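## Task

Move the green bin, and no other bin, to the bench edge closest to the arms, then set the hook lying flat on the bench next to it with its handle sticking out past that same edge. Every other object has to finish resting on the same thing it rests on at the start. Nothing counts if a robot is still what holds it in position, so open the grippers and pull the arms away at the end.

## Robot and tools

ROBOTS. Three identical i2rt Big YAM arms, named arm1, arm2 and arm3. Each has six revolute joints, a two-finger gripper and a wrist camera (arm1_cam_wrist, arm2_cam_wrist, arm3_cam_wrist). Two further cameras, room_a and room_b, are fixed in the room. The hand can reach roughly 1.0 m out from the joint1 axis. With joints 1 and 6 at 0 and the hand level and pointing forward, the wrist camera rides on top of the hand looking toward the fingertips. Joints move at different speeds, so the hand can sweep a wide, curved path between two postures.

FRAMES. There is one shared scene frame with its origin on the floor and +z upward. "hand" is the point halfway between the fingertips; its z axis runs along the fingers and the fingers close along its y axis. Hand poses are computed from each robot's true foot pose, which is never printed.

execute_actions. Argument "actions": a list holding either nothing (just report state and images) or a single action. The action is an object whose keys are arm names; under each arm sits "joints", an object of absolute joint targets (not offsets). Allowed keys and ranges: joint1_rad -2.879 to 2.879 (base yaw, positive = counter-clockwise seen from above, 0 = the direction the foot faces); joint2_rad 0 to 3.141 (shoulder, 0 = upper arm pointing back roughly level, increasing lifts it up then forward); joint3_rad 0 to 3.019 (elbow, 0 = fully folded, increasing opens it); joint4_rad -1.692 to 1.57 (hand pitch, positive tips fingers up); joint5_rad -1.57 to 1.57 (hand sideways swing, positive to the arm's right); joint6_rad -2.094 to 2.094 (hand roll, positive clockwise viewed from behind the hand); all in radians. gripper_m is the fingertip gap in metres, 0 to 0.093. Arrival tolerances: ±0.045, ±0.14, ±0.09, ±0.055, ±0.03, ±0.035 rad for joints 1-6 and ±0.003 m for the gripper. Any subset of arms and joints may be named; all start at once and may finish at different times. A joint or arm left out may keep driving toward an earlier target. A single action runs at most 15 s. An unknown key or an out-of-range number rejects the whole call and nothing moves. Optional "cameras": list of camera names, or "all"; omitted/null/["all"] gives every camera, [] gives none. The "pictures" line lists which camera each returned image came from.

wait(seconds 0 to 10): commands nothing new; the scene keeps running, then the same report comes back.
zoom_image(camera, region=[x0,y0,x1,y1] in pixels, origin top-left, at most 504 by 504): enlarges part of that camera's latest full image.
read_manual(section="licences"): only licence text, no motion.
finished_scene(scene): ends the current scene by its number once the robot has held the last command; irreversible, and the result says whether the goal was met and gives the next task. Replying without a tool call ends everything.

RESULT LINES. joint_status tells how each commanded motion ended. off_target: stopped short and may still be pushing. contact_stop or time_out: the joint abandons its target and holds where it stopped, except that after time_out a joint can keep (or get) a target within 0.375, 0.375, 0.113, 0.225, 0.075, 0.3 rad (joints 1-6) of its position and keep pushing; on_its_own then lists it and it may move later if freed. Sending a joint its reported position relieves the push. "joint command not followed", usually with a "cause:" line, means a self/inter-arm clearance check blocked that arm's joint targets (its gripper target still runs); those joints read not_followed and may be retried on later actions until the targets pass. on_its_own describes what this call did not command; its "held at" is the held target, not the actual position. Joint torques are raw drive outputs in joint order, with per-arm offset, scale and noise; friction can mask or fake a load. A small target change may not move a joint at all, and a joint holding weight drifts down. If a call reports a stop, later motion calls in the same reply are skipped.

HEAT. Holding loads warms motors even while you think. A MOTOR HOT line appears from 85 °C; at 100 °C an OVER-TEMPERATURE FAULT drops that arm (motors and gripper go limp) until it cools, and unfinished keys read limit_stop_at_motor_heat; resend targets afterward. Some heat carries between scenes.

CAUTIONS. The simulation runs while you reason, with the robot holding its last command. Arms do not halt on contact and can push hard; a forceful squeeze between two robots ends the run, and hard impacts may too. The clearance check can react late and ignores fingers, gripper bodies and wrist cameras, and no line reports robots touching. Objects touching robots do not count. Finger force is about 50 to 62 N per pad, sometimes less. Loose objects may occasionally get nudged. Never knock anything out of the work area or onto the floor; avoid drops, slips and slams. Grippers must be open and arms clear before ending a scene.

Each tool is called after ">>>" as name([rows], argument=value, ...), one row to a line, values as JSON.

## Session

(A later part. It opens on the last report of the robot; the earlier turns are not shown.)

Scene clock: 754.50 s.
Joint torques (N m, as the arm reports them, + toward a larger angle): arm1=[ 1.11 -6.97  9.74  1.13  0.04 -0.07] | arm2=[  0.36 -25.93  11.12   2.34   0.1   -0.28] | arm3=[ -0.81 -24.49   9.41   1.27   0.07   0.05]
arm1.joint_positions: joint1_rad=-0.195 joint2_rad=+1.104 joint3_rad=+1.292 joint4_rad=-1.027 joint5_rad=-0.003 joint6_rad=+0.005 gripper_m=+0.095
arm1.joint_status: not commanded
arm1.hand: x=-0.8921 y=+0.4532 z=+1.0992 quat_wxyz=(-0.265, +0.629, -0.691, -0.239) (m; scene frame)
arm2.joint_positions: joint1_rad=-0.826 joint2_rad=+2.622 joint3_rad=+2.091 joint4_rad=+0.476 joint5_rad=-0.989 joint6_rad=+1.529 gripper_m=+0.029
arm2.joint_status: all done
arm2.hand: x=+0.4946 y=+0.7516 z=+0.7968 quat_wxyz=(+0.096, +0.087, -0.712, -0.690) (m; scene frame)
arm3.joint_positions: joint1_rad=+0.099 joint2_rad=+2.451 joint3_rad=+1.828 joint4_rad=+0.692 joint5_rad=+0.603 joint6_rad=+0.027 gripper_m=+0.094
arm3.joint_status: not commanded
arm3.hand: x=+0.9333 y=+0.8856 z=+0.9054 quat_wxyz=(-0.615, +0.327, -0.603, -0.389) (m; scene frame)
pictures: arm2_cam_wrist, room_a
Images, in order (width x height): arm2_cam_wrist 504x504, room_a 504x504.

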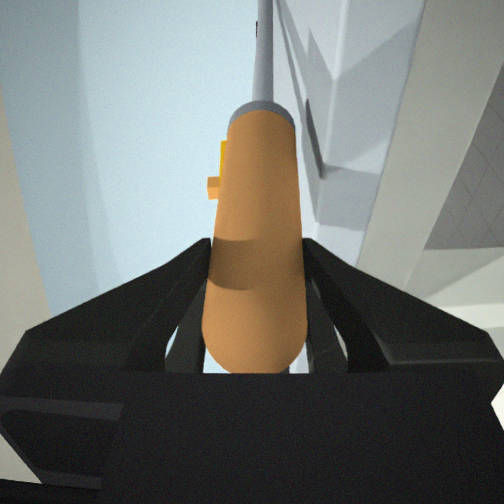

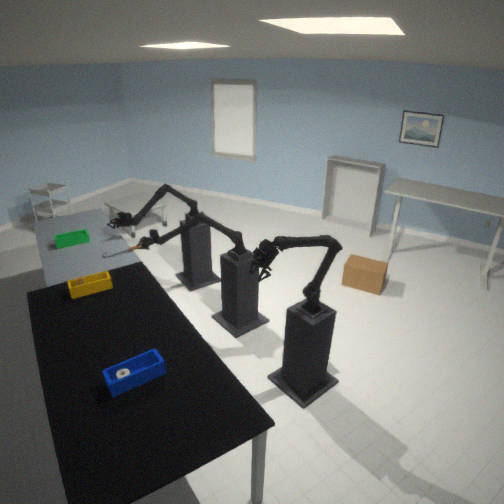

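>>> execute_actions([
  {"arm2": {"joints": {"joint2_rad": 2.645}}},
], cameras=["arm2_cam_wrist", "room_a"])

Scene clock: 763.73 s.
Joint torques (N m, as the arm reports them, + toward a larger angle): arm1=[ 0.99 -6.95  9.74  1.12  0.02 -0.05] | arm2=[  0.42 -24.27  11.1    2.36   0.1   -0.27] | arm3=[ -0.76 -24.48   9.39   1.3    0.08   0.06]
arm1.joint_positions: joint1_rad=-0.195 joint2_rad=+1.104 joint3_rad=+1.292 joint4_rad=-1.027 joint5_rad=-0.003 joint6_rad=+0.005 gripper_m=+0.095
arm1.joint_status: not commanded
arm1.hand: x=-0.8921 y=+0.4532 z=+1.0992 quat_wxyz=(-0.265, +0.629, -0.691, -0.239) (m; scene frame)
arm2.joint_positions: joint1_rad=-0.826 joint2_rad=+2.624 joint3_rad=+2.091 joint4_rad=+0.476 joint5_rad=-0.989 joint6_rad=+1.527 gripper_m=+0.029
arm2.joint_status: all done
arm2.hand: x=+0.4944 y=+0.7514 z=+0.7949 quat_wxyz=(+0.096, +0.087, -0.713, -0.689) (m; scene frame)
arm3.joint_positions: joint1_rad=+0.099 joint2_rad=+2.451 joint3_rad=+1.828 joint4_rad=+0.692 joint5_rad=+0.603 joint6_rad=+0.027 gripper_m=+0.094
arm3.joint_status: not commanded
arm3.hand: x=+0.9333 y=+0.8856 z=+0.9054 quat_wxyz=(-0.615, +0.327, -0.603, -0.389) (m; scene frame)
pictures: arm2_cam_wrist, room_a
Images, in order (width x height): arm2_cam_wrist 504x504, room_a 504x504.

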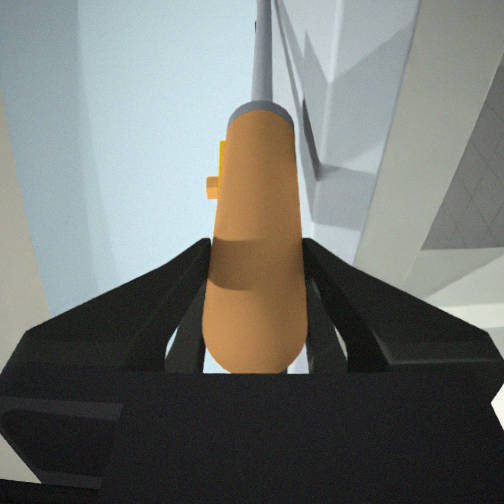

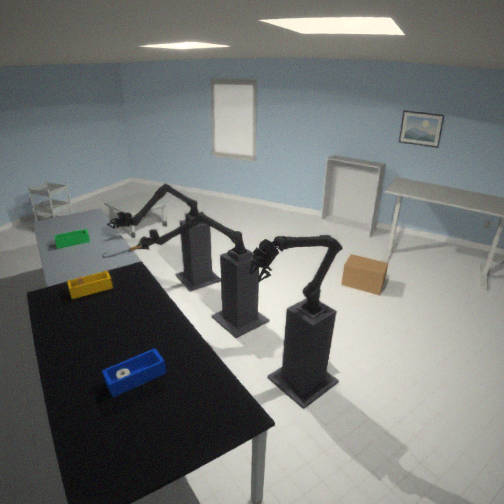

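>>> execute_actions([
  {"arm2": {"joints": {"gripper_m": 0.093, "joint2_rad": 2.624}}},
], cameras=["arm2_cam_wrist"])

>>> execute_actions([
  {"arm2": {"joints": {"joint5_rad": -1.38}}},
], cameras=["arm2_cam_wrist", "room_a", "room_b"])

Scene clock: 800.57 s.
Joint torques (N m, as the arm reports them, + toward a larger angle): arm1=[ 0.99 -7.11  9.67  1.16  0.01 -0.06] | arm2=[  0.39 -25.99  11.11   2.37   0.1   -0.25] | arm3=[ -0.77 -24.43   9.39   1.28   0.08   0.05]
arm1.joint_positions: joint1_rad=-0.195 joint2_rad=+1.104 joint3_rad=+1.292 joint4_rad=-1.027 joint5_rad=-0.003 joint6_rad=+0.005 gripper_m=+0.095
arm1.joint_status: not commanded
arm1.hand: x=-0.8921 y=+0.4532 z=+1.0992 quat_wxyz=(-0.265, +0.629, -0.691, -0.239) (m; scene frame)
arm2.joint_positions: joint1_rad=-0.826 joint2_rad=+2.624 joint3_rad=+2.091 joint4_rad=+0.476 joint5_rad=-0.989 joint6_rad=+1.527 gripper_m=+0.093
arm2.joint_status: all done
arm2.hand: x=+0.4944 y=+0.7514 z=+0.7949 quat_wxyz=(+0.096, +0.087, -0.713, -0.689) (m; scene frame)
arm3.joint_positions: joint1_rad=+0.099 joint2_rad=+2.451 joint3_rad=+1.828 joint4_rad=+0.692 joint5_rad=+0.603 joint6_rad=+0.027 gripper_m=+0.094
arm3.joint_status: not commanded
arm3.hand: x=+0.9333 y=+0.8856 z=+0.9054 quat_wxyz=(-0.615, +0.327, -0.603, -0.389) (m; scene frame)
pictures: arm2_cam_wrist
Images, in order (width x height): arm2_cam_wrist 504x504.

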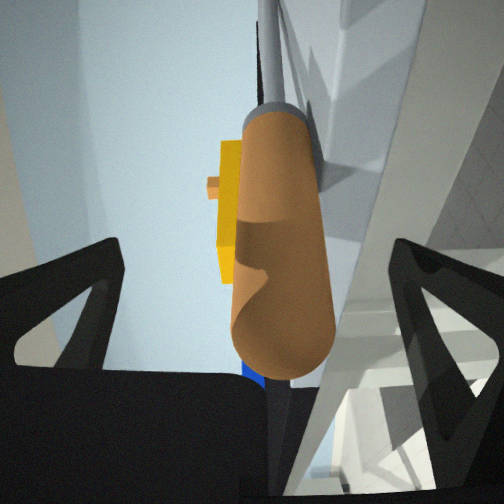

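Scene clock: 801.60 s.
Joint torques (N m, as the arm reports them, + toward a larger angle): arm1=[ 0.61 -6.88  9.76  1.07  0.03 -0.07] | arm2=[  0.43 -25.7   10.92   2.14   0.02  -0.25] | arm3=[ -0.89 -24.42   9.37   1.28   0.08   0.05]
arm1.joint_positions: joint1_rad=-0.195 joint2_rad=+1.104 joint3_rad=+1.292 joint4_rad=-1.027 joint5_rad=-0.003 joint6_rad=+0.005 gripper_m=+0.095
arm1.joint_status: not commanded
arm1.hand: x=-0.8921 y=+0.4532 z=+1.0992 quat_wxyz=(-0.265, +0.629, -0.691, -0.239) (m; scene frame)
arm2.joint_positions: joint1_rad=-0.826 joint2_rad=+2.624 joint3_rad=+2.091 joint4_rad=+0.476 joint5_rad=-1.377 joint6_rad=+1.527 gripper_m=+0.093
arm2.joint_status: all done
arm2.hand: x=+0.4350 y=+0.7225 z=+0.7992 quat_wxyz=(+0.232, +0.217, -0.675, -0.666) (m; scene frame)
arm3.joint_positions: joint1_rad=+0.099 joint2_rad=+2.451 joint3_rad=+1.828 joint4_rad=+0.692 joint5_rad=+0.603 joint6_rad=+0.027 gripper_m=+0.094
arm3.joint_status: not commanded
arm3.hand: x=+0.9333 y=+0.8856 z=+0.9054 quat_wxyz=(-0.615, +0.327, -0.603, -0.389) (m; scene frame)
pictures: arm2_cam_wrist, room_a, room_b
Images, in order (width x height): arm2_cam_wrist 504x504, room_a 504x504, room_b 504x504.

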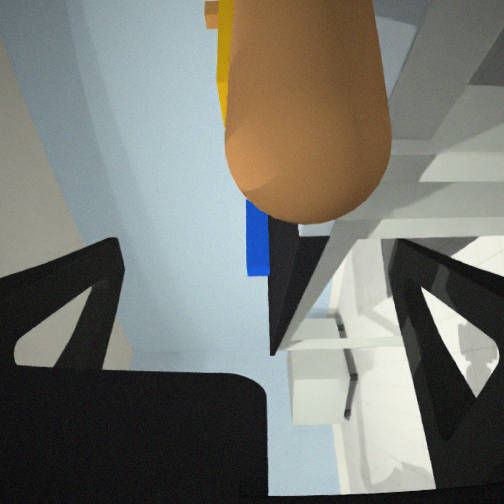

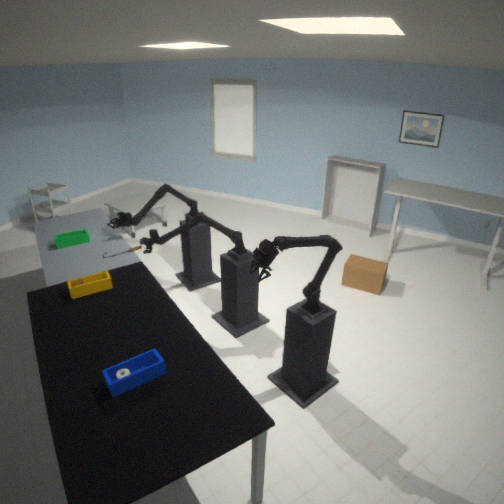

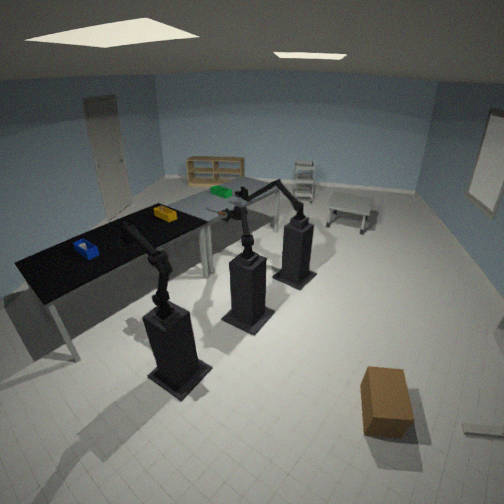

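>>> execute_actions([
  {"arm2": {"joints": {"joint2_rad": 1.9}}, "arm3": {"joints": {"joint1_rad": 0.608, "joint3_rad": 1.822}}},
], cameras=["arm3_cam_wrist", "room_a", "room_b"])

Scene clock: 837.97 s.
Joint torques (N m, as the arm reports them, + toward a larger angle): arm1=[ 1.16 -6.98  9.7   1.19  0.03 -0.08] | arm2=[  0.27 -19.68   8.74   0.84   0.45  -0.23] | arm3=[ -0.25 -24.39   7.19   1.28   0.07   0.05]
arm1.joint_positions: joint1_rad=-0.195 joint2_rad=+1.104 joint3_rad=+1.292 joint4_rad=-1.027 joint5_rad=-0.003 joint6_rad=+0.005 gripper_m=+0.095
arm1.joint_status: not commanded
arm1.hand: x=-0.8921 y=+0.4532 z=+1.0992 quat_wxyz=(-0.265, +0.629, -0.691, -0.239) (m; scene frame)
arm2.joint_positions: joint1_rad=-0.826 joint2_rad=+1.907 joint3_rad=+2.127 joint4_rad=+0.499 joint5_rad=-1.378 joint6_rad=+1.527 gripper_m=+0.093
arm2.joint_status: all done
arm2.hand: x=+0.3379 y=+0.6080 z=+1.3619 quat_wxyz=(-0.019, +0.433, -0.496, -0.752) (m; scene frame)
arm3.joint_positions: joint1_rad=+0.602 joint2_rad=+2.451 joint3_rad=+1.828 joint4_rad=+0.692 joint5_rad=+0.603 joint6_rad=+0.028 gripper_m=+0.094
arm3.joint_status: all done
arm3.hand: x=+0.5038 y=+0.7827 z=+0.9047 quat_wxyz=(-0.499, +0.467, -0.503, -0.529) (m; scene frame)
pictures: arm3_cam_wrist, room_a, room_b
joint command not followed: on one or more control steps a check withheld the commanded joint targets of the arm3 arm, and it was not sent them on those steps.
cause: the commanded joint targets would bring a part of the robot too close to another arm (this arm's wrist (the part past joint 4) and the other arm's wrist (the part past joint 5)); next, command targets that bring no part of the robot closer to that arm.
Images, in order (width x height): arm3_cam_wrist 504x504, room_a 504x504, room_b 504x504.

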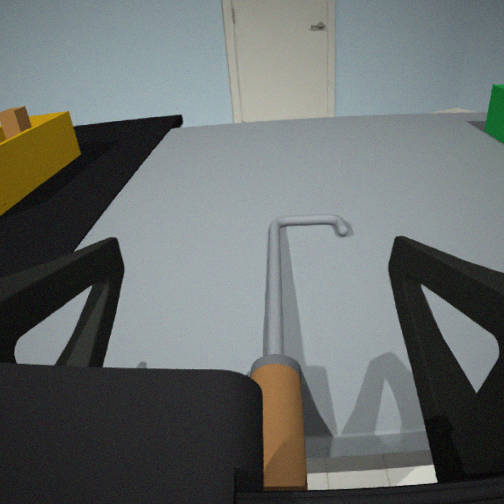

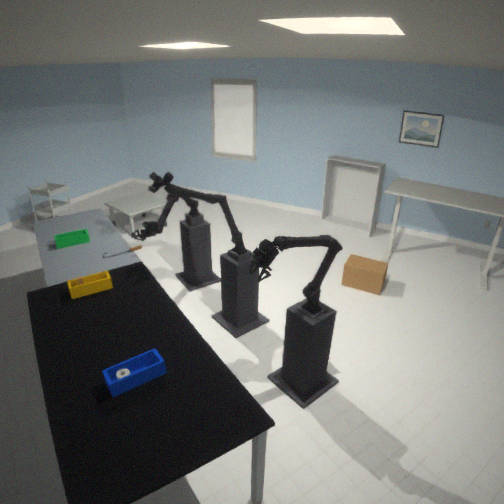

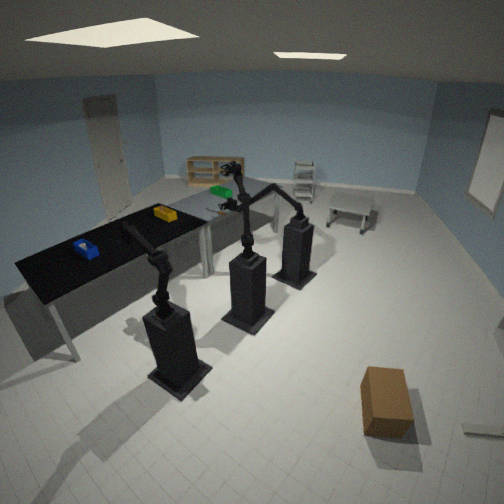

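>>> zoom_image(camera="arm3_cam_wrist", region=[200, 200, 400, 500])

Region (200, 200, 400, 500) of arm3_cam_wrist's 504x504 image, scaled by 1.680, with more detail than that image has.

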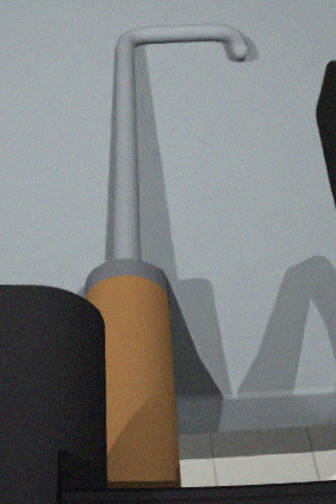

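>>> execute_actions([
  {"arm2": {"joints": {"joint1_rad": -0.6, "joint2_rad": 1.7, "joint4_rad": 0.05, "joint5_rad": -0.8, "joint6_rad": 1.1}}, "arm3": {"joints": {"joint1_rad": 0.627, "joint2_rad": 2.47, "joint3_rad": 1.80, "joint5_rad": 0.653, "joint6_rad": 0.045}}},
], cameras=["arm3_cam_wrist"])

Scene clock: 901.43 s.
Joint torques (N m, as the arm reports them, + toward a larger angle): arm1=[ 0.99 -7.11  9.8   1.2   0.02 -0.05] | arm2=[  0.32 -13.72   8.67   0.91   0.37  -0.28] | arm3=[ -0.92 -21.41   7.42   1.25   0.13   0.06]
arm1.joint_positions: joint1_rad=-0.195 joint2_rad=+1.104 joint3_rad=+1.292 joint4_rad=-1.027 joint5_rad=-0.003 joint6_rad=+0.005 gripper_m=+0.095
arm1.joint_status: not commanded
arm1.hand: x=-0.8921 y=+0.4532 z=+1.0992 quat_wxyz=(-0.265, +0.629, -0.691, -0.239) (m; scene frame)
arm2.joint_positions: joint1_rad=-0.604 joint2_rad=+1.678 joint3_rad=+2.125 joint4_rad=+0.064 joint5_rad=-0.801 joint6_rad=+1.112 gripper_m=+0.093
arm2.joint_status: all done
arm2.hand: x=+0.2276 y=+0.6232 z=+1.5034 quat_wxyz=(-0.191, +0.320, -0.476, -0.796) (m; scene frame)
arm3.joint_positions: joint1_rad=+0.621 joint2_rad=+2.455 joint3_rad=+1.802 joint4_rad=+0.692 joint5_rad=+0.650 joint6_rad=+0.036 gripper_m=+0.094
arm3.joint_status: all done
arm3.hand: x=+0.5006 y=+0.7700 z=+0.8872 quat_wxyz=(-0.502, +0.468, -0.514, -0.514) (m; scene frame)
pictures: arm3_cam_wrist
Images, in order (width x height): arm3_cam_wrist 504x504.

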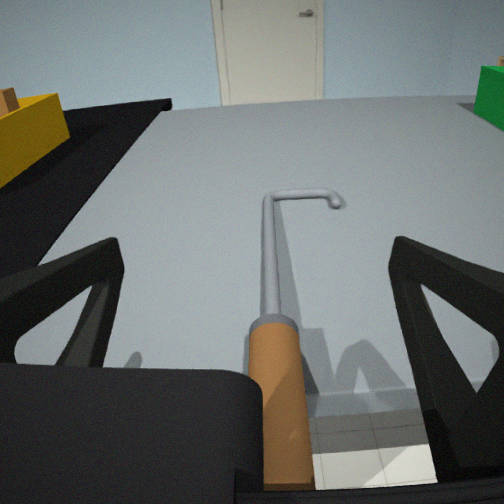

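>>> execute_actions([
  {"arm2": {"joints": {"joint1_rad": -0.45, "joint2_rad": 1.55, "joint4_rad": -0.3, "joint5_rad": -0.35, "joint6_rad": 0.78}}, "arm3": {"joints": {"joint2_rad": 2.556}}},
], cameras=["arm3_cam_wrist"])

Scene clock: 937.73 s.
Joint torques (N m, as the arm reports them, + toward a larger angle): arm1=[ 0.97 -7.16  9.73  1.16  0.01 -0.07] | arm2=[ -0.29 -11.75   8.42   1.09   0.24  -0.28] | arm3=[ -0.46 -22.91   7.49   1.25   0.17   0.07]
arm1.joint_positions: joint1_rad=-0.195 joint2_rad=+1.104 joint3_rad=+1.292 joint4_rad=-1.027 joint5_rad=-0.003 joint6_rad=+0.005 gripper_m=+0.095
arm1.joint_status: not commanded
arm1.hand: x=-0.8921 y=+0.4532 z=+1.0992 quat_wxyz=(-0.265, +0.629, -0.691, -0.239) (m; scene frame)
arm2.joint_positions: joint1_rad=-0.445 joint2_rad=+1.535 joint3_rad=+2.125 joint4_rad=-0.285 joint5_rad=-0.352 joint6_rad=+0.792 gripper_m=+0.093
arm2.joint_status: all done
arm2.hand: x=+0.1789 y=+0.6024 z=+1.5391 quat_wxyz=(-0.333, +0.258, -0.542, -0.727) (m; scene frame)
arm3.joint_positions: joint1_rad=+0.621 joint2_rad=+2.564 joint3_rad=+1.793 joint4_rad=+0.692 joint5_rad=+0.650 joint6_rad=+0.036 gripper_m=+0.094
arm3.joint_status: all done
arm3.hand: x=+0.5074 y=+0.7608 z=+0.7906 quat_wxyz=(-0.496, +0.509, -0.521, -0.473) (m; scene frame)
pictures: arm3_cam_wrist
Images, in order (width x height): arm3_cam_wrist 504x504.

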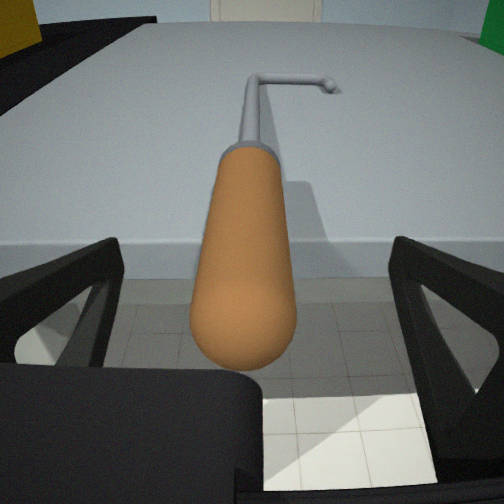

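>>> execute_actions([
  {"arm2": {"joints": {"joint4_rad": -0.5, "joint5_rad": -0.1, "joint6_rad": 0.6}}, "arm3": {"joints": {"gripper_m": 0.0}}},
], cameras=["arm3_cam_wrist"])

Scene clock: 958.43 s.
Joint torques (N m, as the arm reports them, + toward a larger angle): arm1=[ 0.94 -6.99  9.69  1.2   0.   -0.08] | arm2=[ -0.32 -11.75   8.53   1.16   0.22  -0.28] | arm3=[ -0.51 -23.34   7.41   1.32   0.18   0.07]
arm1.joint_positions: joint1_rad=-0.195 joint2_rad=+1.104 joint3_rad=+1.292 joint4_rad=-1.027 joint5_rad=-0.003 joint6_rad=+0.005 gripper_m=+0.095
arm1.joint_status: not commanded
arm1.hand: x=-0.8921 y=+0.4532 z=+1.0992 quat_wxyz=(-0.265, +0.629, -0.691, -0.239) (m; scene frame)
arm2.joint_positions: joint1_rad=-0.445 joint2_rad=+1.535 joint3_rad=+2.125 joint4_rad=-0.484 joint5_rad=-0.103 joint6_rad=+0.612 gripper_m=+0.093
arm2.joint_status: all done
arm2.hand: x=+0.2240 y=+0.6059 z=+1.4938 quat_wxyz=(-0.420, +0.233, -0.629, -0.611) (m; scene frame)
arm3.joint_positions: joint1_rad=+0.621 joint2_rad=+2.564 joint3_rad=+1.793 joint4_rad=+0.692 joint5_rad=+0.650 joint6_rad=+0.037 gripper_m=+0.029
arm3.joint_status: gripper_m off_target (ended at +0.029, target +0.000)
arm3.hand: x=+0.5074 y=+0.7608 z=+0.7906 quat_wxyz=(-0.496, +0.509, -0.521, -0.473) (m; scene frame)
pictures: arm3_cam_wrist
Images, in order (width x height): arm3_cam_wrist 504x504.

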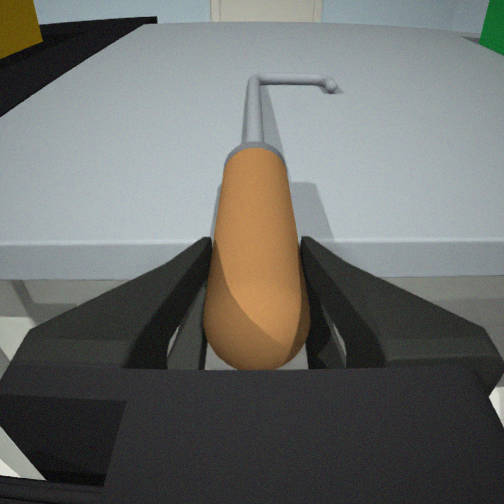

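>>> execute_actions([
  {"arm2": {"joints": {"joint1_rad": -0.3, "joint2_rad": 1.4, "joint4_rad": -0.75, "joint5_rad": 0.3, "joint6_rad": 0.25}}, "arm3": {"joints": {"joint2_rad": 2.487, "joint6_rad": 0.70}}},
], cameras=["arm2_cam_wrist", "arm3_cam_wrist"])

Scene clock: 982.90 s.
Joint torques (N m, as the arm reports them, + toward a larger angle): arm1=[ 1.05 -7.15  9.75  1.11  0.   -0.06] | arm2=[-0.47 -7.84  7.72  1.19  0.2  -0.24] | arm3=[ -0.42 -25.51   7.69   1.53  -0.15   0.19]
arm1.joint_positions: joint1_rad=-0.195 joint2_rad=+1.104 joint3_rad=+1.292 joint4_rad=-1.027 joint5_rad=-0.003 joint6_rad=+0.005 gripper_m=+0.095
arm1.joint_status: not commanded
arm1.hand: x=-0.8921 y=+0.4532 z=+1.0992 quat_wxyz=(-0.265, +0.629, -0.691, -0.239) (m; scene frame)
arm2.joint_positions: joint1_rad=-0.293 joint2_rad=+1.381 joint3_rad=+2.125 joint4_rad=-0.735 joint5_rad=+0.298 joint6_rad=+0.262 gripper_m=+0.093
arm2.joint_status: all done
arm2.hand: x=+0.1771 y=+0.5177 z=+1.5209 quat_wxyz=(-0.552, +0.276, -0.651, -0.442) (m; scene frame)
arm3.joint_positions: joint1_rad=+0.621 joint2_rad=+2.525 joint3_rad=+1.791 joint4_rad=+0.686 joint5_rad=+0.658 joint6_rad=+0.675 gripper_m=+0.029
arm3.joint_status: all done
arm3.hand: x=+0.5064 y=+0.7639 z=+0.8212 quat_wxyz=(-0.323, +0.308, -0.651, -0.614) (m; scene frame)
pictures: arm2_cam_wrist, arm3_cam_wrist
Images, in order (width x height): arm2_cam_wrist 504x504, arm3_cam_wrist 504x504.

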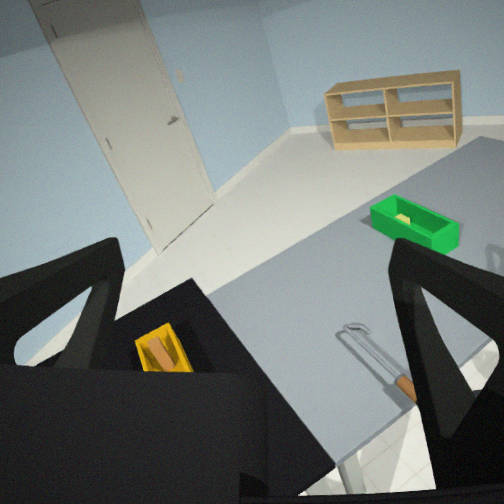

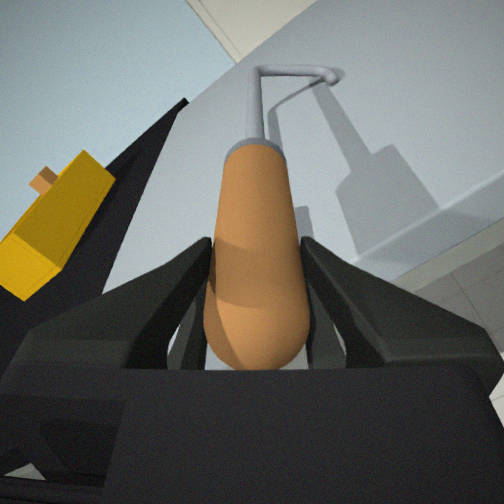

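>>> execute_actions([
  {"arm2": {"joints": {"joint2_rad": 1.32, "joint3_rad": 2.0, "joint4_rad": -0.87, "joint5_rad": 0.6, "joint6_rad": -0.01}}, "arm3": {"joints": {"joint2_rad": 2.45, "joint6_rad": 1.575}}},
], cameras=["arm2_cam_wrist", "arm3_cam_wrist"])

Scene clock: 994.47 s.
Joint torques (N m, as the arm reports them, + toward a larger angle): arm1=[ 0.8  -6.98  9.75  1.15  0.02 -0.06] | arm2=[ -0.48 -10.3    7.21   1.16   0.28  -0.21] | arm3=[ -0.34 -25.8    7.85   1.62  -0.18   0.1 ]
arm1.joint_positions: joint1_rad=-0.195 joint2_rad=+1.104 joint3_rad=+1.292 joint4_rad=-1.027 joint5_rad=-0.003 joint6_rad=+0.005 gripper_m=+0.095
arm1.joint_status: not commanded
arm1.hand: x=-0.8921 y=+0.4532 z=+1.0992 quat_wxyz=(-0.265, +0.629, -0.691, -0.239) (m; scene frame)
arm2.joint_positions: joint1_rad=-0.293 joint2_rad=+1.336 joint3_rad=+2.007 joint4_rad=-0.856 joint5_rad=+0.597 joint6_rad=+0.002 gripper_m=+0.093
arm2.joint_status: all done
arm2.hand: x=+0.2167 y=+0.4838 z=+1.4569 quat_wxyz=(-0.611, +0.320, -0.692, -0.214) (m; scene frame)
arm3.joint_positions: joint1_rad=+0.621 joint2_rad=+2.491 joint3_rad=+1.791 joint4_rad=+0.682 joint5_rad=+0.658 joint6_rad=+1.560 gripper_m=+0.029
arm3.joint_status: all done
arm3.hand: x=+0.5047 y=+0.7663 z=+0.8495 quat_wxyz=(-0.023, -0.007, -0.711, -0.702) (m; scene frame)
pictures: arm2_cam_wrist, arm3_cam_wrist
Images, in order (width x height): arm2_cam_wrist 504x504, arm3_cam_wrist 504x504.

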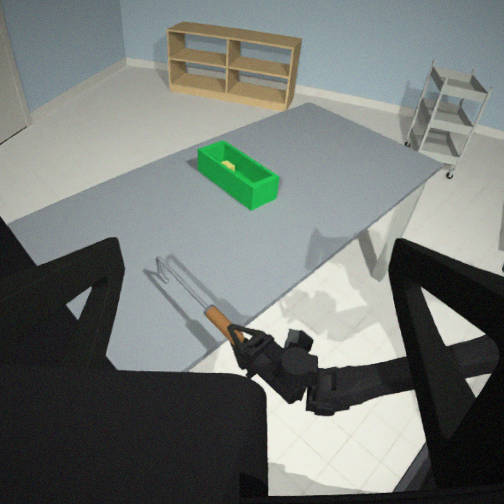

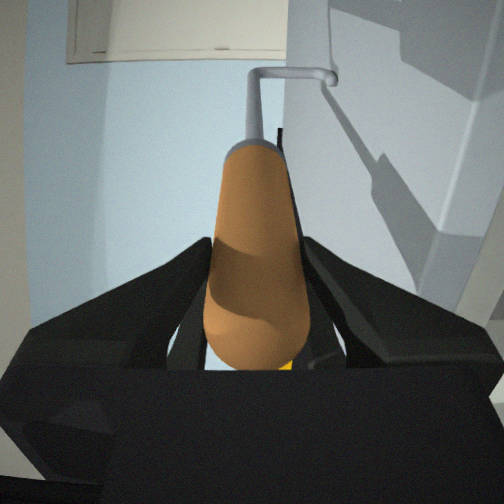

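>>> execute_actions([
  {"arm3": {"joints": {"joint1_rad": 0.45, "joint2_rad": 2.18, "joint3_rad": 1.945, "joint5_rad": 0.49}}},
], cameras=["arm2_cam_wrist", "arm3_cam_wrist"])

Scene clock: 1064.97 s.
Joint torques (N m, as the arm reports them, + toward a larger angle): arm1=[ 0.66 -7.15  9.74  1.18  0.01 -0.06] | arm2=[ -0.49 -10.32   7.19   1.19   0.28  -0.21] | arm3=[ -1.5  -25.13  12.05   2.    -0.31  -0.03]
arm1.joint_positions: joint1_rad=-0.195 joint2_rad=+1.104 joint3_rad=+1.292 joint4_rad=-1.027 joint5_rad=-0.003 joint6_rad=+0.005 gripper_m=+0.095
arm1.joint_status: not commanded
arm1.hand: x=-0.8921 y=+0.4532 z=+1.0992 quat_wxyz=(-0.265, +0.629, -0.691, -0.239) (m; scene frame)
arm2.joint_positions: joint1_rad=-0.293 joint2_rad=+1.336 joint3_rad=+2.007 joint4_rad=-0.856 joint5_rad=+0.597 joint6_rad=+0.002 gripper_m=+0.093
arm2.joint_status: not commanded
arm2.hand: x=+0.2167 y=+0.4838 z=+1.4569 quat_wxyz=(-0.611, +0.320, -0.692, -0.214) (m; scene frame)
arm3.joint_positions: joint1_rad=+0.457 joint2_rad=+2.223 joint3_rad=+1.894 joint4_rad=+0.667 joint5_rad=+0.494 joint6_rad=+1.567 gripper_m=+0.029
arm3.joint_status: all done
arm3.hand: x=+0.6080 y=+0.8248 z=+1.1347 quat_wxyz=(+0.038, -0.067, -0.591, -0.803) (m; scene frame)
pictures: arm2_cam_wrist, arm3_cam_wrist
Images, in order (width x height): arm2_cam_wrist 504x504, arm3_cam_wrist 504x504.

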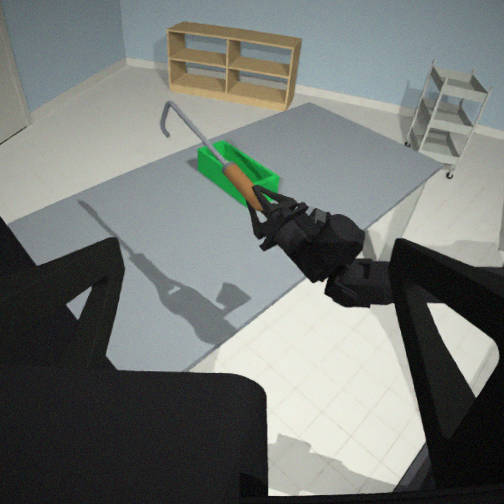

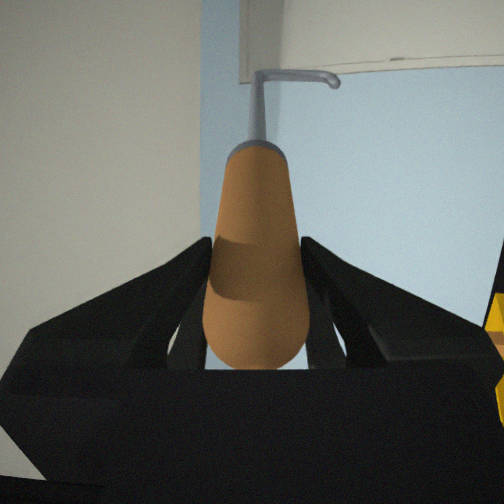

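>>> execute_actions([
  {"arm3": {"joints": {"joint1_rad": -0.055, "joint4_rad": 0.17, "joint5_rad": -0.003}}},
], cameras=["arm2_cam_wrist", "arm3_cam_wrist", "room_a"])

Scene clock: 1080.23 s.
Joint torques (N m, as the arm reports them, + toward a larger angle): arm1=[ 1.05 -7.22  9.8   1.2   0.03 -0.07] | arm2=[ -0.46 -10.35   7.22   1.18   0.28  -0.21] | arm3=[ -0.27 -25.75  12.13   2.4    0.01  -0.02]
arm1.joint_positions: joint1_rad=-0.195 joint2_rad=+1.104 joint3_rad=+1.292 joint4_rad=-1.027 joint5_rad=-0.003 joint6_rad=+0.005 gripper_m=+0.095
arm1.joint_status: not commanded
arm1.hand: x=-0.8921 y=+0.4532 z=+1.0992 quat_wxyz=(-0.265, +0.629, -0.691, -0.239) (m; scene frame)
arm2.joint_positions: joint1_rad=-0.293 joint2_rad=+1.336 joint3_rad=+2.007 joint4_rad=-0.856 joint5_rad=+0.597 joint6_rad=+0.002 gripper_m=+0.093
arm2.joint_status: not commanded
arm2.hand: x=+0.2167 y=+0.4838 z=+1.4569 quat_wxyz=(-0.611, +0.320, -0.692, -0.214) (m; scene frame)
arm3.joint_positions: joint1_rad=-0.063 joint2_rad=+2.225 joint3_rad=+1.894 joint4_rad=+0.144 joint5_rad=-0.002 joint6_rad=+1.567 gripper_m=+0.029
arm3.joint_status: all done
arm3.hand: x=+0.9806 y=+0.9046 z=+1.0140 quat_wxyz=(-0.022, -0.024, -0.769, -0.639) (m; scene frame)
pictures: arm2_cam_wrist, arm3_cam_wrist, room_a
Images, in order (width x height): arm2_cam_wrist 504x504, arm3_cam_wrist 504x504, room_a 504x504.

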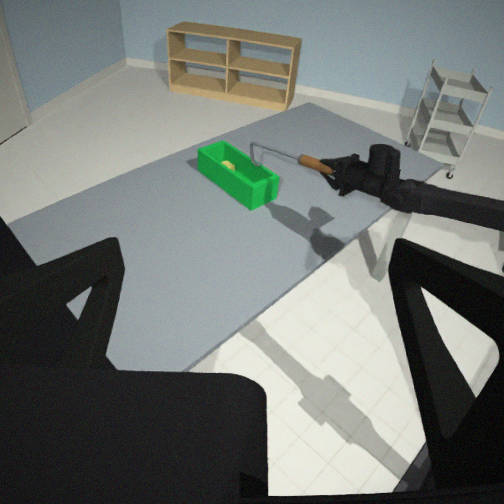

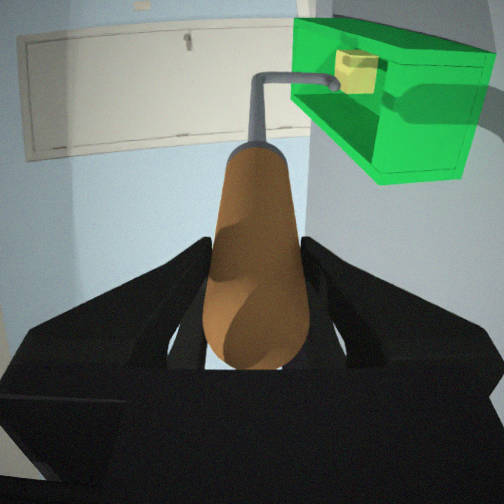

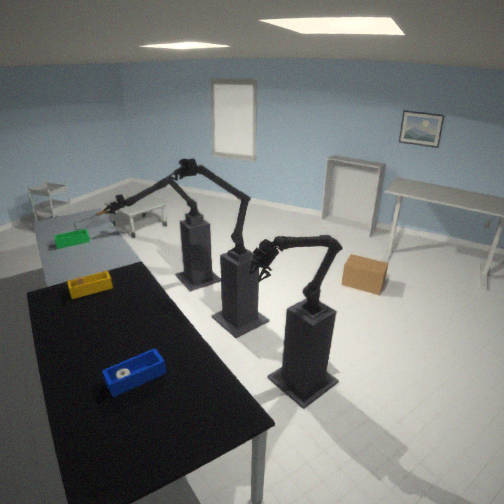

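>>> zoom_image(camera="arm3_cam_wrist", region=[240, 0, 504, 200])

>>> zoom_image(camera="arm2_cam_wrist", region=[180, 120, 360, 230])

Region (240, 0, 504, 200) of arm3_cam_wrist's 504x504 image, scaled by 1.909, with more detail than that image has; it fills the top 382 rows of this view, and the rest is white.

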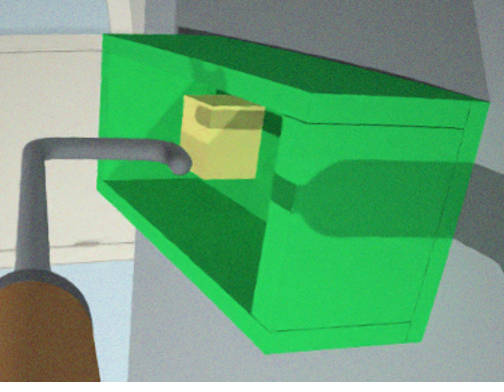

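Region (180, 120, 360, 230) of arm2_cam_wrist's 504x504 image, scaled by 2.800, with more detail than that image has.

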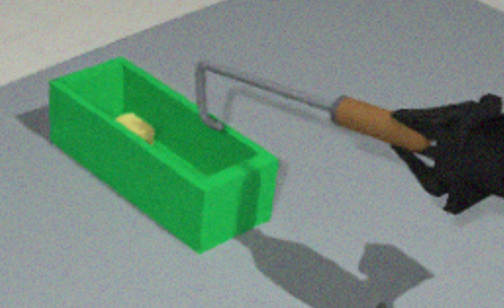

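>>> execute_actions([
  {"arm3": {"joints": {"joint1_rad": -0.046, "joint3_rad": 1.90, "joint4_rad": 0.045}}},
], cameras=["arm2_cam_wrist", "arm3_cam_wrist"])

Scene clock: 1159.17 s.
Joint torques (N m, as the arm reports them, + toward a larger angle): arm1=[ 0.99 -6.94  9.72  1.14  0.01 -0.08] | arm2=[ -0.51 -10.27   7.2    1.18   0.28  -0.22] | arm3=[ -0.15 -25.97  10.97   2.6    0.02  -0.01]
arm1.joint_positions: joint1_rad=-0.195 joint2_rad=+1.104 joint3_rad=+1.292 joint4_rad=-1.027 joint5_rad=-0.003 joint6_rad=+0.005 gripper_m=+0.095
arm1.joint_status: not commanded
arm1.hand: x=-0.8921 y=+0.4532 z=+1.0992 quat_wxyz=(-0.265, +0.629, -0.691, -0.239) (m; scene frame)
arm2.joint_positions: joint1_rad=-0.293 joint2_rad=+1.336 joint3_rad=+2.007 joint4_rad=-0.856 joint5_rad=+0.597 joint6_rad=+0.002 gripper_m=+0.093
arm2.joint_status: not commanded
arm2.hand: x=+0.2167 y=+0.4838 z=+1.4569 quat_wxyz=(-0.611, +0.320, -0.692, -0.214) (m; scene frame)
arm3.joint_positions: joint1_rad=-0.055 joint2_rad=+2.225 joint3_rad=+1.866 joint4_rad=+0.016 joint5_rad=-0.002 joint6_rad=+1.567 gripper_m=+0.029
arm3.joint_status: all done
arm3.hand: x=+0.9725 y=+0.8915 z=+0.9669 quat_wxyz=(-0.018, -0.022, -0.817, -0.577) (m; scene frame)
pictures: arm2_cam_wrist, arm3_cam_wrist
Images, in order (width x height): arm2_cam_wrist 504x504, arm3_cam_wrist 504x504.

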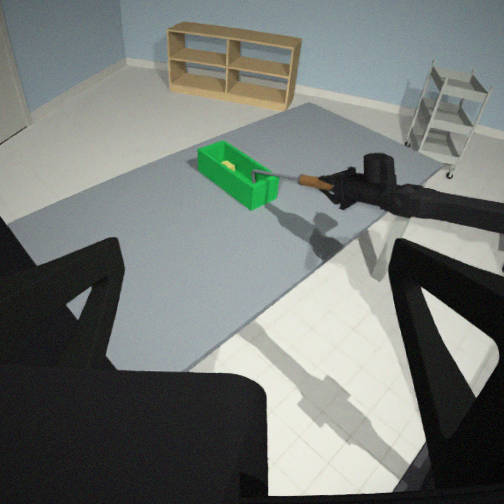

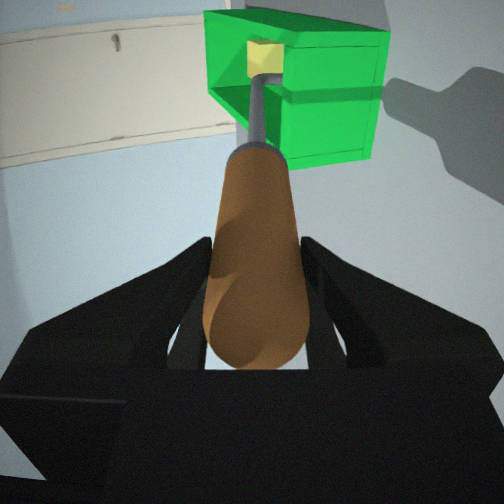

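>>> execute_actions(actions=[])

Scene clock: 1187.93 s.
Joint torques (N m, as the arm reports them, + toward a larger angle): arm1=[ 1.2  -7.29  9.7   1.24  0.01 -0.06] | arm2=[ -0.5  -10.36   7.21   1.21   0.28  -0.21] | arm3=[ -0.26 -25.43  10.69   2.51   0.02  -0.02]
arm1.joint_positions: joint1_rad=-0.195 joint2_rad=+1.104 joint3_rad=+1.292 joint4_rad=-1.027 joint5_rad=-0.003 joint6_rad=+0.005 gripper_m=+0.095
arm1.joint_status: not commanded
arm1.hand: x=-0.8921 y=+0.4532 z=+1.0992 quat_wxyz=(-0.265, +0.629, -0.691, -0.239) (m; scene frame)
arm2.joint_positions: joint1_rad=-0.293 joint2_rad=+1.336 joint3_rad=+2.007 joint4_rad=-0.856 joint5_rad=+0.597 joint6_rad=+0.002 gripper_m=+0.093
arm2.joint_status: not commanded
arm2.hand: x=+0.2167 y=+0.4838 z=+1.4569 quat_wxyz=(-0.611, +0.320, -0.692, -0.214) (m; scene frame)
arm3.joint_positions: joint1_rad=-0.055 joint2_rad=+2.225 joint3_rad=+1.866 joint4_rad=+0.016 joint5_rad=-0.002 joint6_rad=+1.567 gripper_m=+0.029
arm3.joint_status: all done
arm3.hand: x=+0.9725 y=+0.8915 z=+0.9669 quat_wxyz=(-0.018, -0.022, -0.817, -0.577) (m; scene frame)
pictures: arm1_cam_wrist, arm2_cam_wrist, arm3_cam_wrist, room_a, room_b
Images, in order (width x height): arm1_cam_wrist 504x504, arm2_cam_wrist 504x504, arm3_cam_wrist 504x504, room_a 504x504, room_b 504x504.

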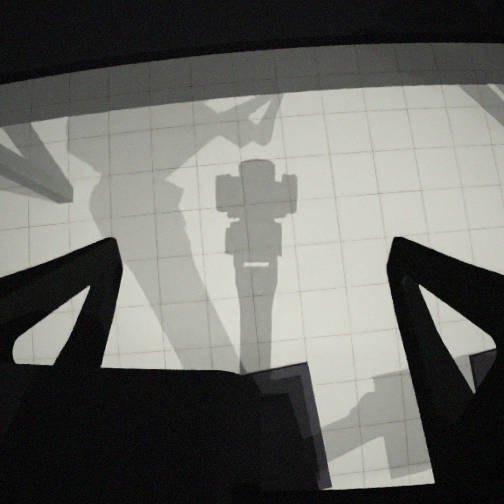

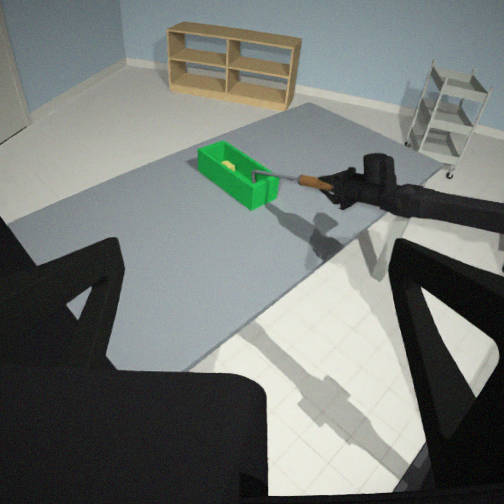

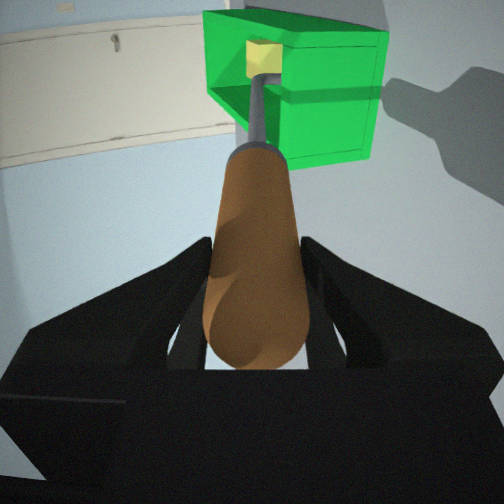

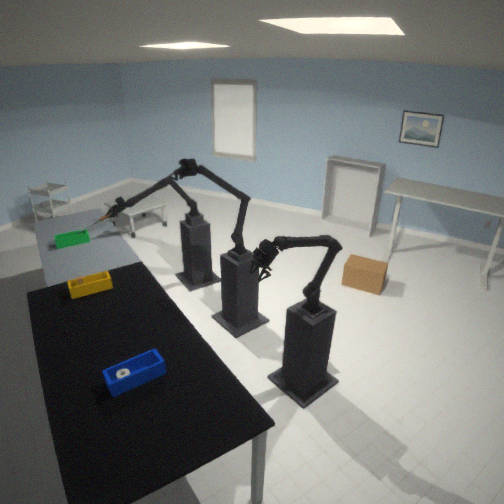

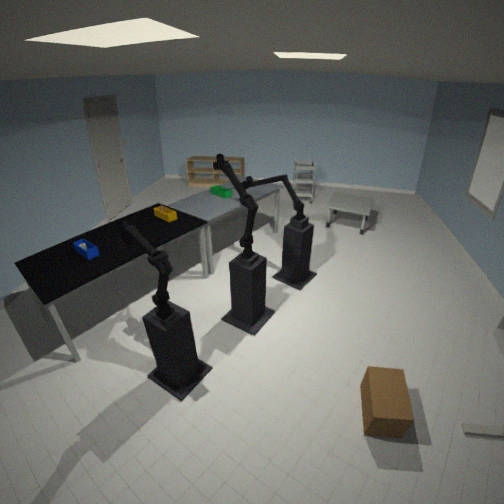

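>>> execute_actions([
  {"arm3": {"joints": {"joint2_rad": 1.985, "joint3_rad": 1.634}}},
], cameras=["arm2_cam_wrist", "arm3_cam_wrist"])

Scene clock: 1197.90 s.
Joint torques (N m, as the arm reports them, + toward a larger angle): arm1=[ 1.11 -7.13  9.79  1.14  0.02 -0.06] | arm2=[ -0.56 -10.3    7.21   1.21   0.28  -0.21] | arm3=[ -0.17 -23.04   9.9    2.43   0.03  -0.02]
arm1.joint_positions: joint1_rad=-0.195 joint2_rad=+1.104 joint3_rad=+1.292 joint4_rad=-1.027 joint5_rad=-0.003 joint6_rad=+0.005 gripper_m=+0.095
arm1.joint_status: not commanded
arm1.hand: x=-0.8921 y=+0.4532 z=+1.0992 quat_wxyz=(-0.265, +0.629, -0.691, -0.239) (m; scene frame)
arm2.joint_positions: joint1_rad=-0.293 joint2_rad=+1.336 joint3_rad=+2.007 joint4_rad=-0.856 joint5_rad=+0.597 joint6_rad=+0.002 gripper_m=+0.093
arm2.joint_status: not commanded
arm2.hand: x=+0.2167 y=+0.4838 z=+1.4569 quat_wxyz=(-0.611, +0.320, -0.692, -0.214) (m; scene frame)
arm3.joint_positions: joint1_rad=-0.055 joint2_rad=+2.029 joint3_rad=+1.613 joint4_rad=+0.016 joint5_rad=-0.002 joint6_rad=+1.567 gripper_m=+0.029
arm3.joint_status: all done
arm3.hand: x=+0.9684 y=+0.8223 z=+0.9836 quat_wxyz=(-0.017, -0.023, -0.833, -0.553) (m; scene frame)
pictures: arm2_cam_wrist, arm3_cam_wrist
Images, in order (width x height): arm2_cam_wrist 504x504, arm3_cam_wrist 504x504.

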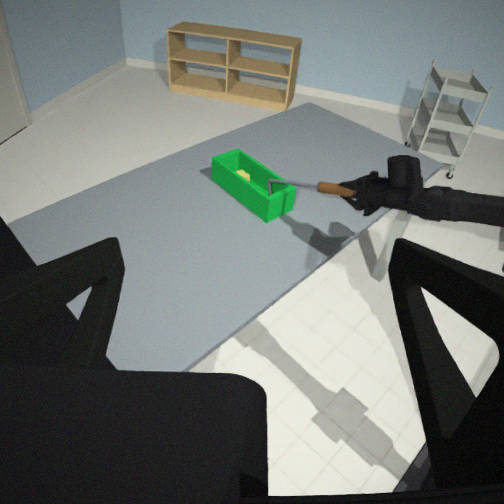

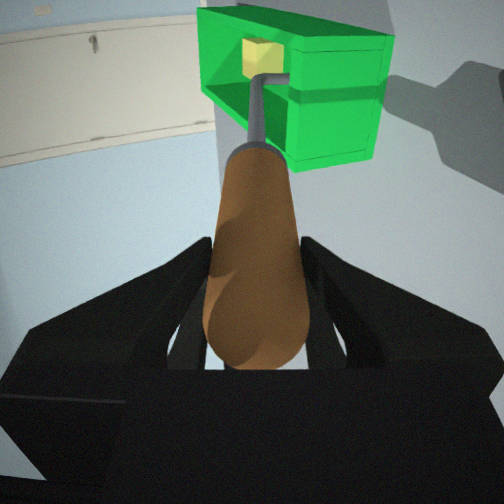

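>>> execute_actions([
  {"arm3": {"joints": {"joint2_rad": 1.806, "joint3_rad": 1.402}}},
], cameras=["arm2_cam_wrist", "arm3_cam_wrist"])

Scene clock: 1203.00 s.
Joint torques (N m, as the arm reports them, + toward a larger angle): arm1=[ 1.05 -7.14  9.77  1.12 -0.01 -0.06] | arm2=[ -0.49 -10.41   7.19   1.2    0.28  -0.21] | arm3=[ -0.2  -20.07   9.79   2.4    0.03  -0.02]
arm1.joint_positions: joint1_rad=-0.195 joint2_rad=+1.104 joint3_rad=+1.292 joint4_rad=-1.027 joint5_rad=-0.003 joint6_rad=+0.005 gripper_m=+0.095
arm1.joint_status: not commanded
arm1.hand: x=-0.8921 y=+0.4532 z=+1.0992 quat_wxyz=(-0.265, +0.629, -0.691, -0.239) (m; scene frame)
arm2.joint_positions: joint1_rad=-0.293 joint2_rad=+1.336 joint3_rad=+2.007 joint4_rad=-0.856 joint5_rad=+0.597 joint6_rad=+0.002 gripper_m=+0.093
arm2.joint_status: not commanded
arm2.hand: x=+0.2167 y=+0.4838 z=+1.4569 quat_wxyz=(-0.611, +0.320, -0.692, -0.214) (m; scene frame)
arm3.joint_positions: joint1_rad=-0.055 joint2_rad=+1.847 joint3_rad=+1.379 joint4_rad=+0.016 joint5_rad=-0.002 joint6_rad=+1.567 gripper_m=+0.029
arm3.joint_status: all done
arm3.hand: x=+0.9639 y=+0.7488 z=+0.9902 quat_wxyz=(-0.016, -0.023, -0.847, -0.531) (m; scene frame)
pictures: arm2_cam_wrist, arm3_cam_wrist
Images, in order (width x height): arm2_cam_wrist 504x504, arm3_cam_wrist 504x504.

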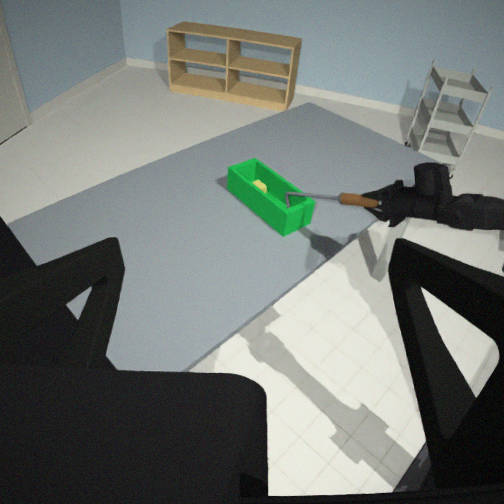

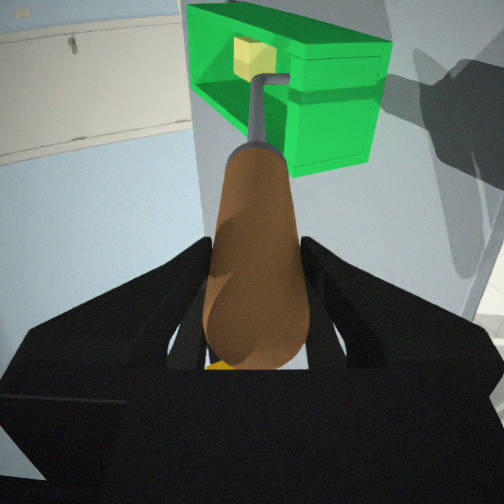

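>>> execute_actions([
  {"arm3": {"joints": {"joint2_rad": 1.628, "joint3_rad": 1.19}}},
], cameras=["arm2_cam_wrist", "arm3_cam_wrist"])

Scene clock: 1206.93 s.
Joint torques (N m, as the arm reports them, + toward a larger angle): arm1=[ 1.03 -7.07  9.72  1.11  0.02 -0.04] | arm2=[ -0.51 -10.32   7.2    1.16   0.28  -0.21] | arm3=[ -0.08 -17.66   9.81   2.45   0.09  -0.01]
arm1.joint_positions: joint1_rad=-0.195 joint2_rad=+1.104 joint3_rad=+1.292 joint4_rad=-1.027 joint5_rad=-0.003 joint6_rad=+0.005 gripper_m=+0.095
arm1.joint_status: not commanded
arm1.hand: x=-0.8921 y=+0.4532 z=+1.0992 quat_wxyz=(-0.265, +0.629, -0.691, -0.239) (m; scene frame)
arm2.joint_positions: joint1_rad=-0.293 joint2_rad=+1.336 joint3_rad=+2.007 joint4_rad=-0.856 joint5_rad=+0.597 joint6_rad=+0.002 gripper_m=+0.093
arm2.joint_status: not commanded
arm2.hand: x=+0.2167 y=+0.4838 z=+1.4569 quat_wxyz=(-0.611, +0.320, -0.692, -0.214) (m; scene frame)
arm3.joint_positions: joint1_rad=-0.055 joint2_rad=+1.666 joint3_rad=+1.165 joint4_rad=+0.016 joint5_rad=-0.002 joint6_rad=+1.568 gripper_m=+0.029
arm3.joint_status: all done
arm3.hand: x=+0.9595 y=+0.6745 z=+0.9967 quat_wxyz=(-0.016, -0.024, -0.855, -0.517) (m; scene frame)
pictures: arm2_cam_wrist, arm3_cam_wrist
Images, in order (width x height): arm2_cam_wrist 504x504, arm3_cam_wrist 504x504.

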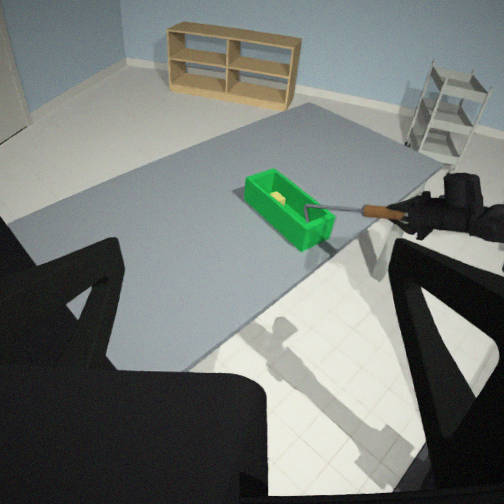

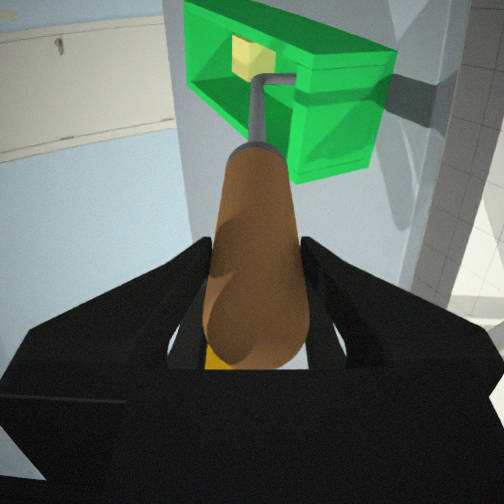

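>>> zoom_image(camera="arm2_cam_wrist", region=[230, 150, 430, 290])

>>> zoom_image(camera="arm3_cam_wrist", region=[170, 0, 504, 260])

Region (230, 150, 430, 290) of arm2_cam_wrist's 504x504 image, scaled by 2.520, with more detail than that image has; it fills the top 353 rows of this view, and the rest is white.

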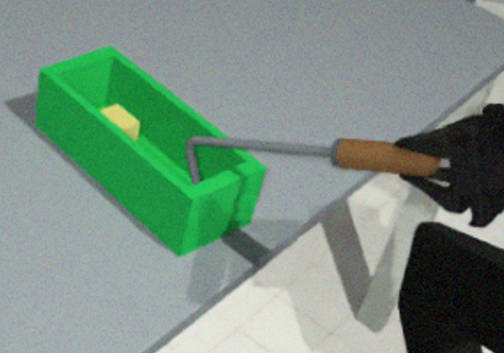

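Region (170, 0, 504, 260) of arm3_cam_wrist's 504x504 image, scaled by 1.509, with more detail than that image has.

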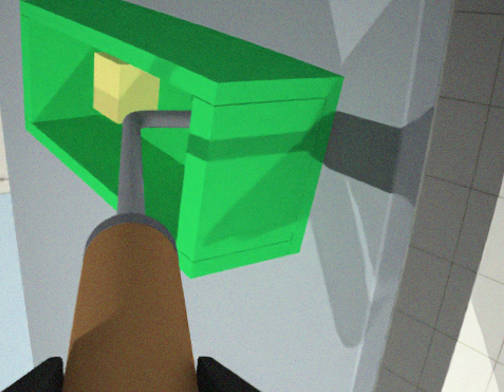

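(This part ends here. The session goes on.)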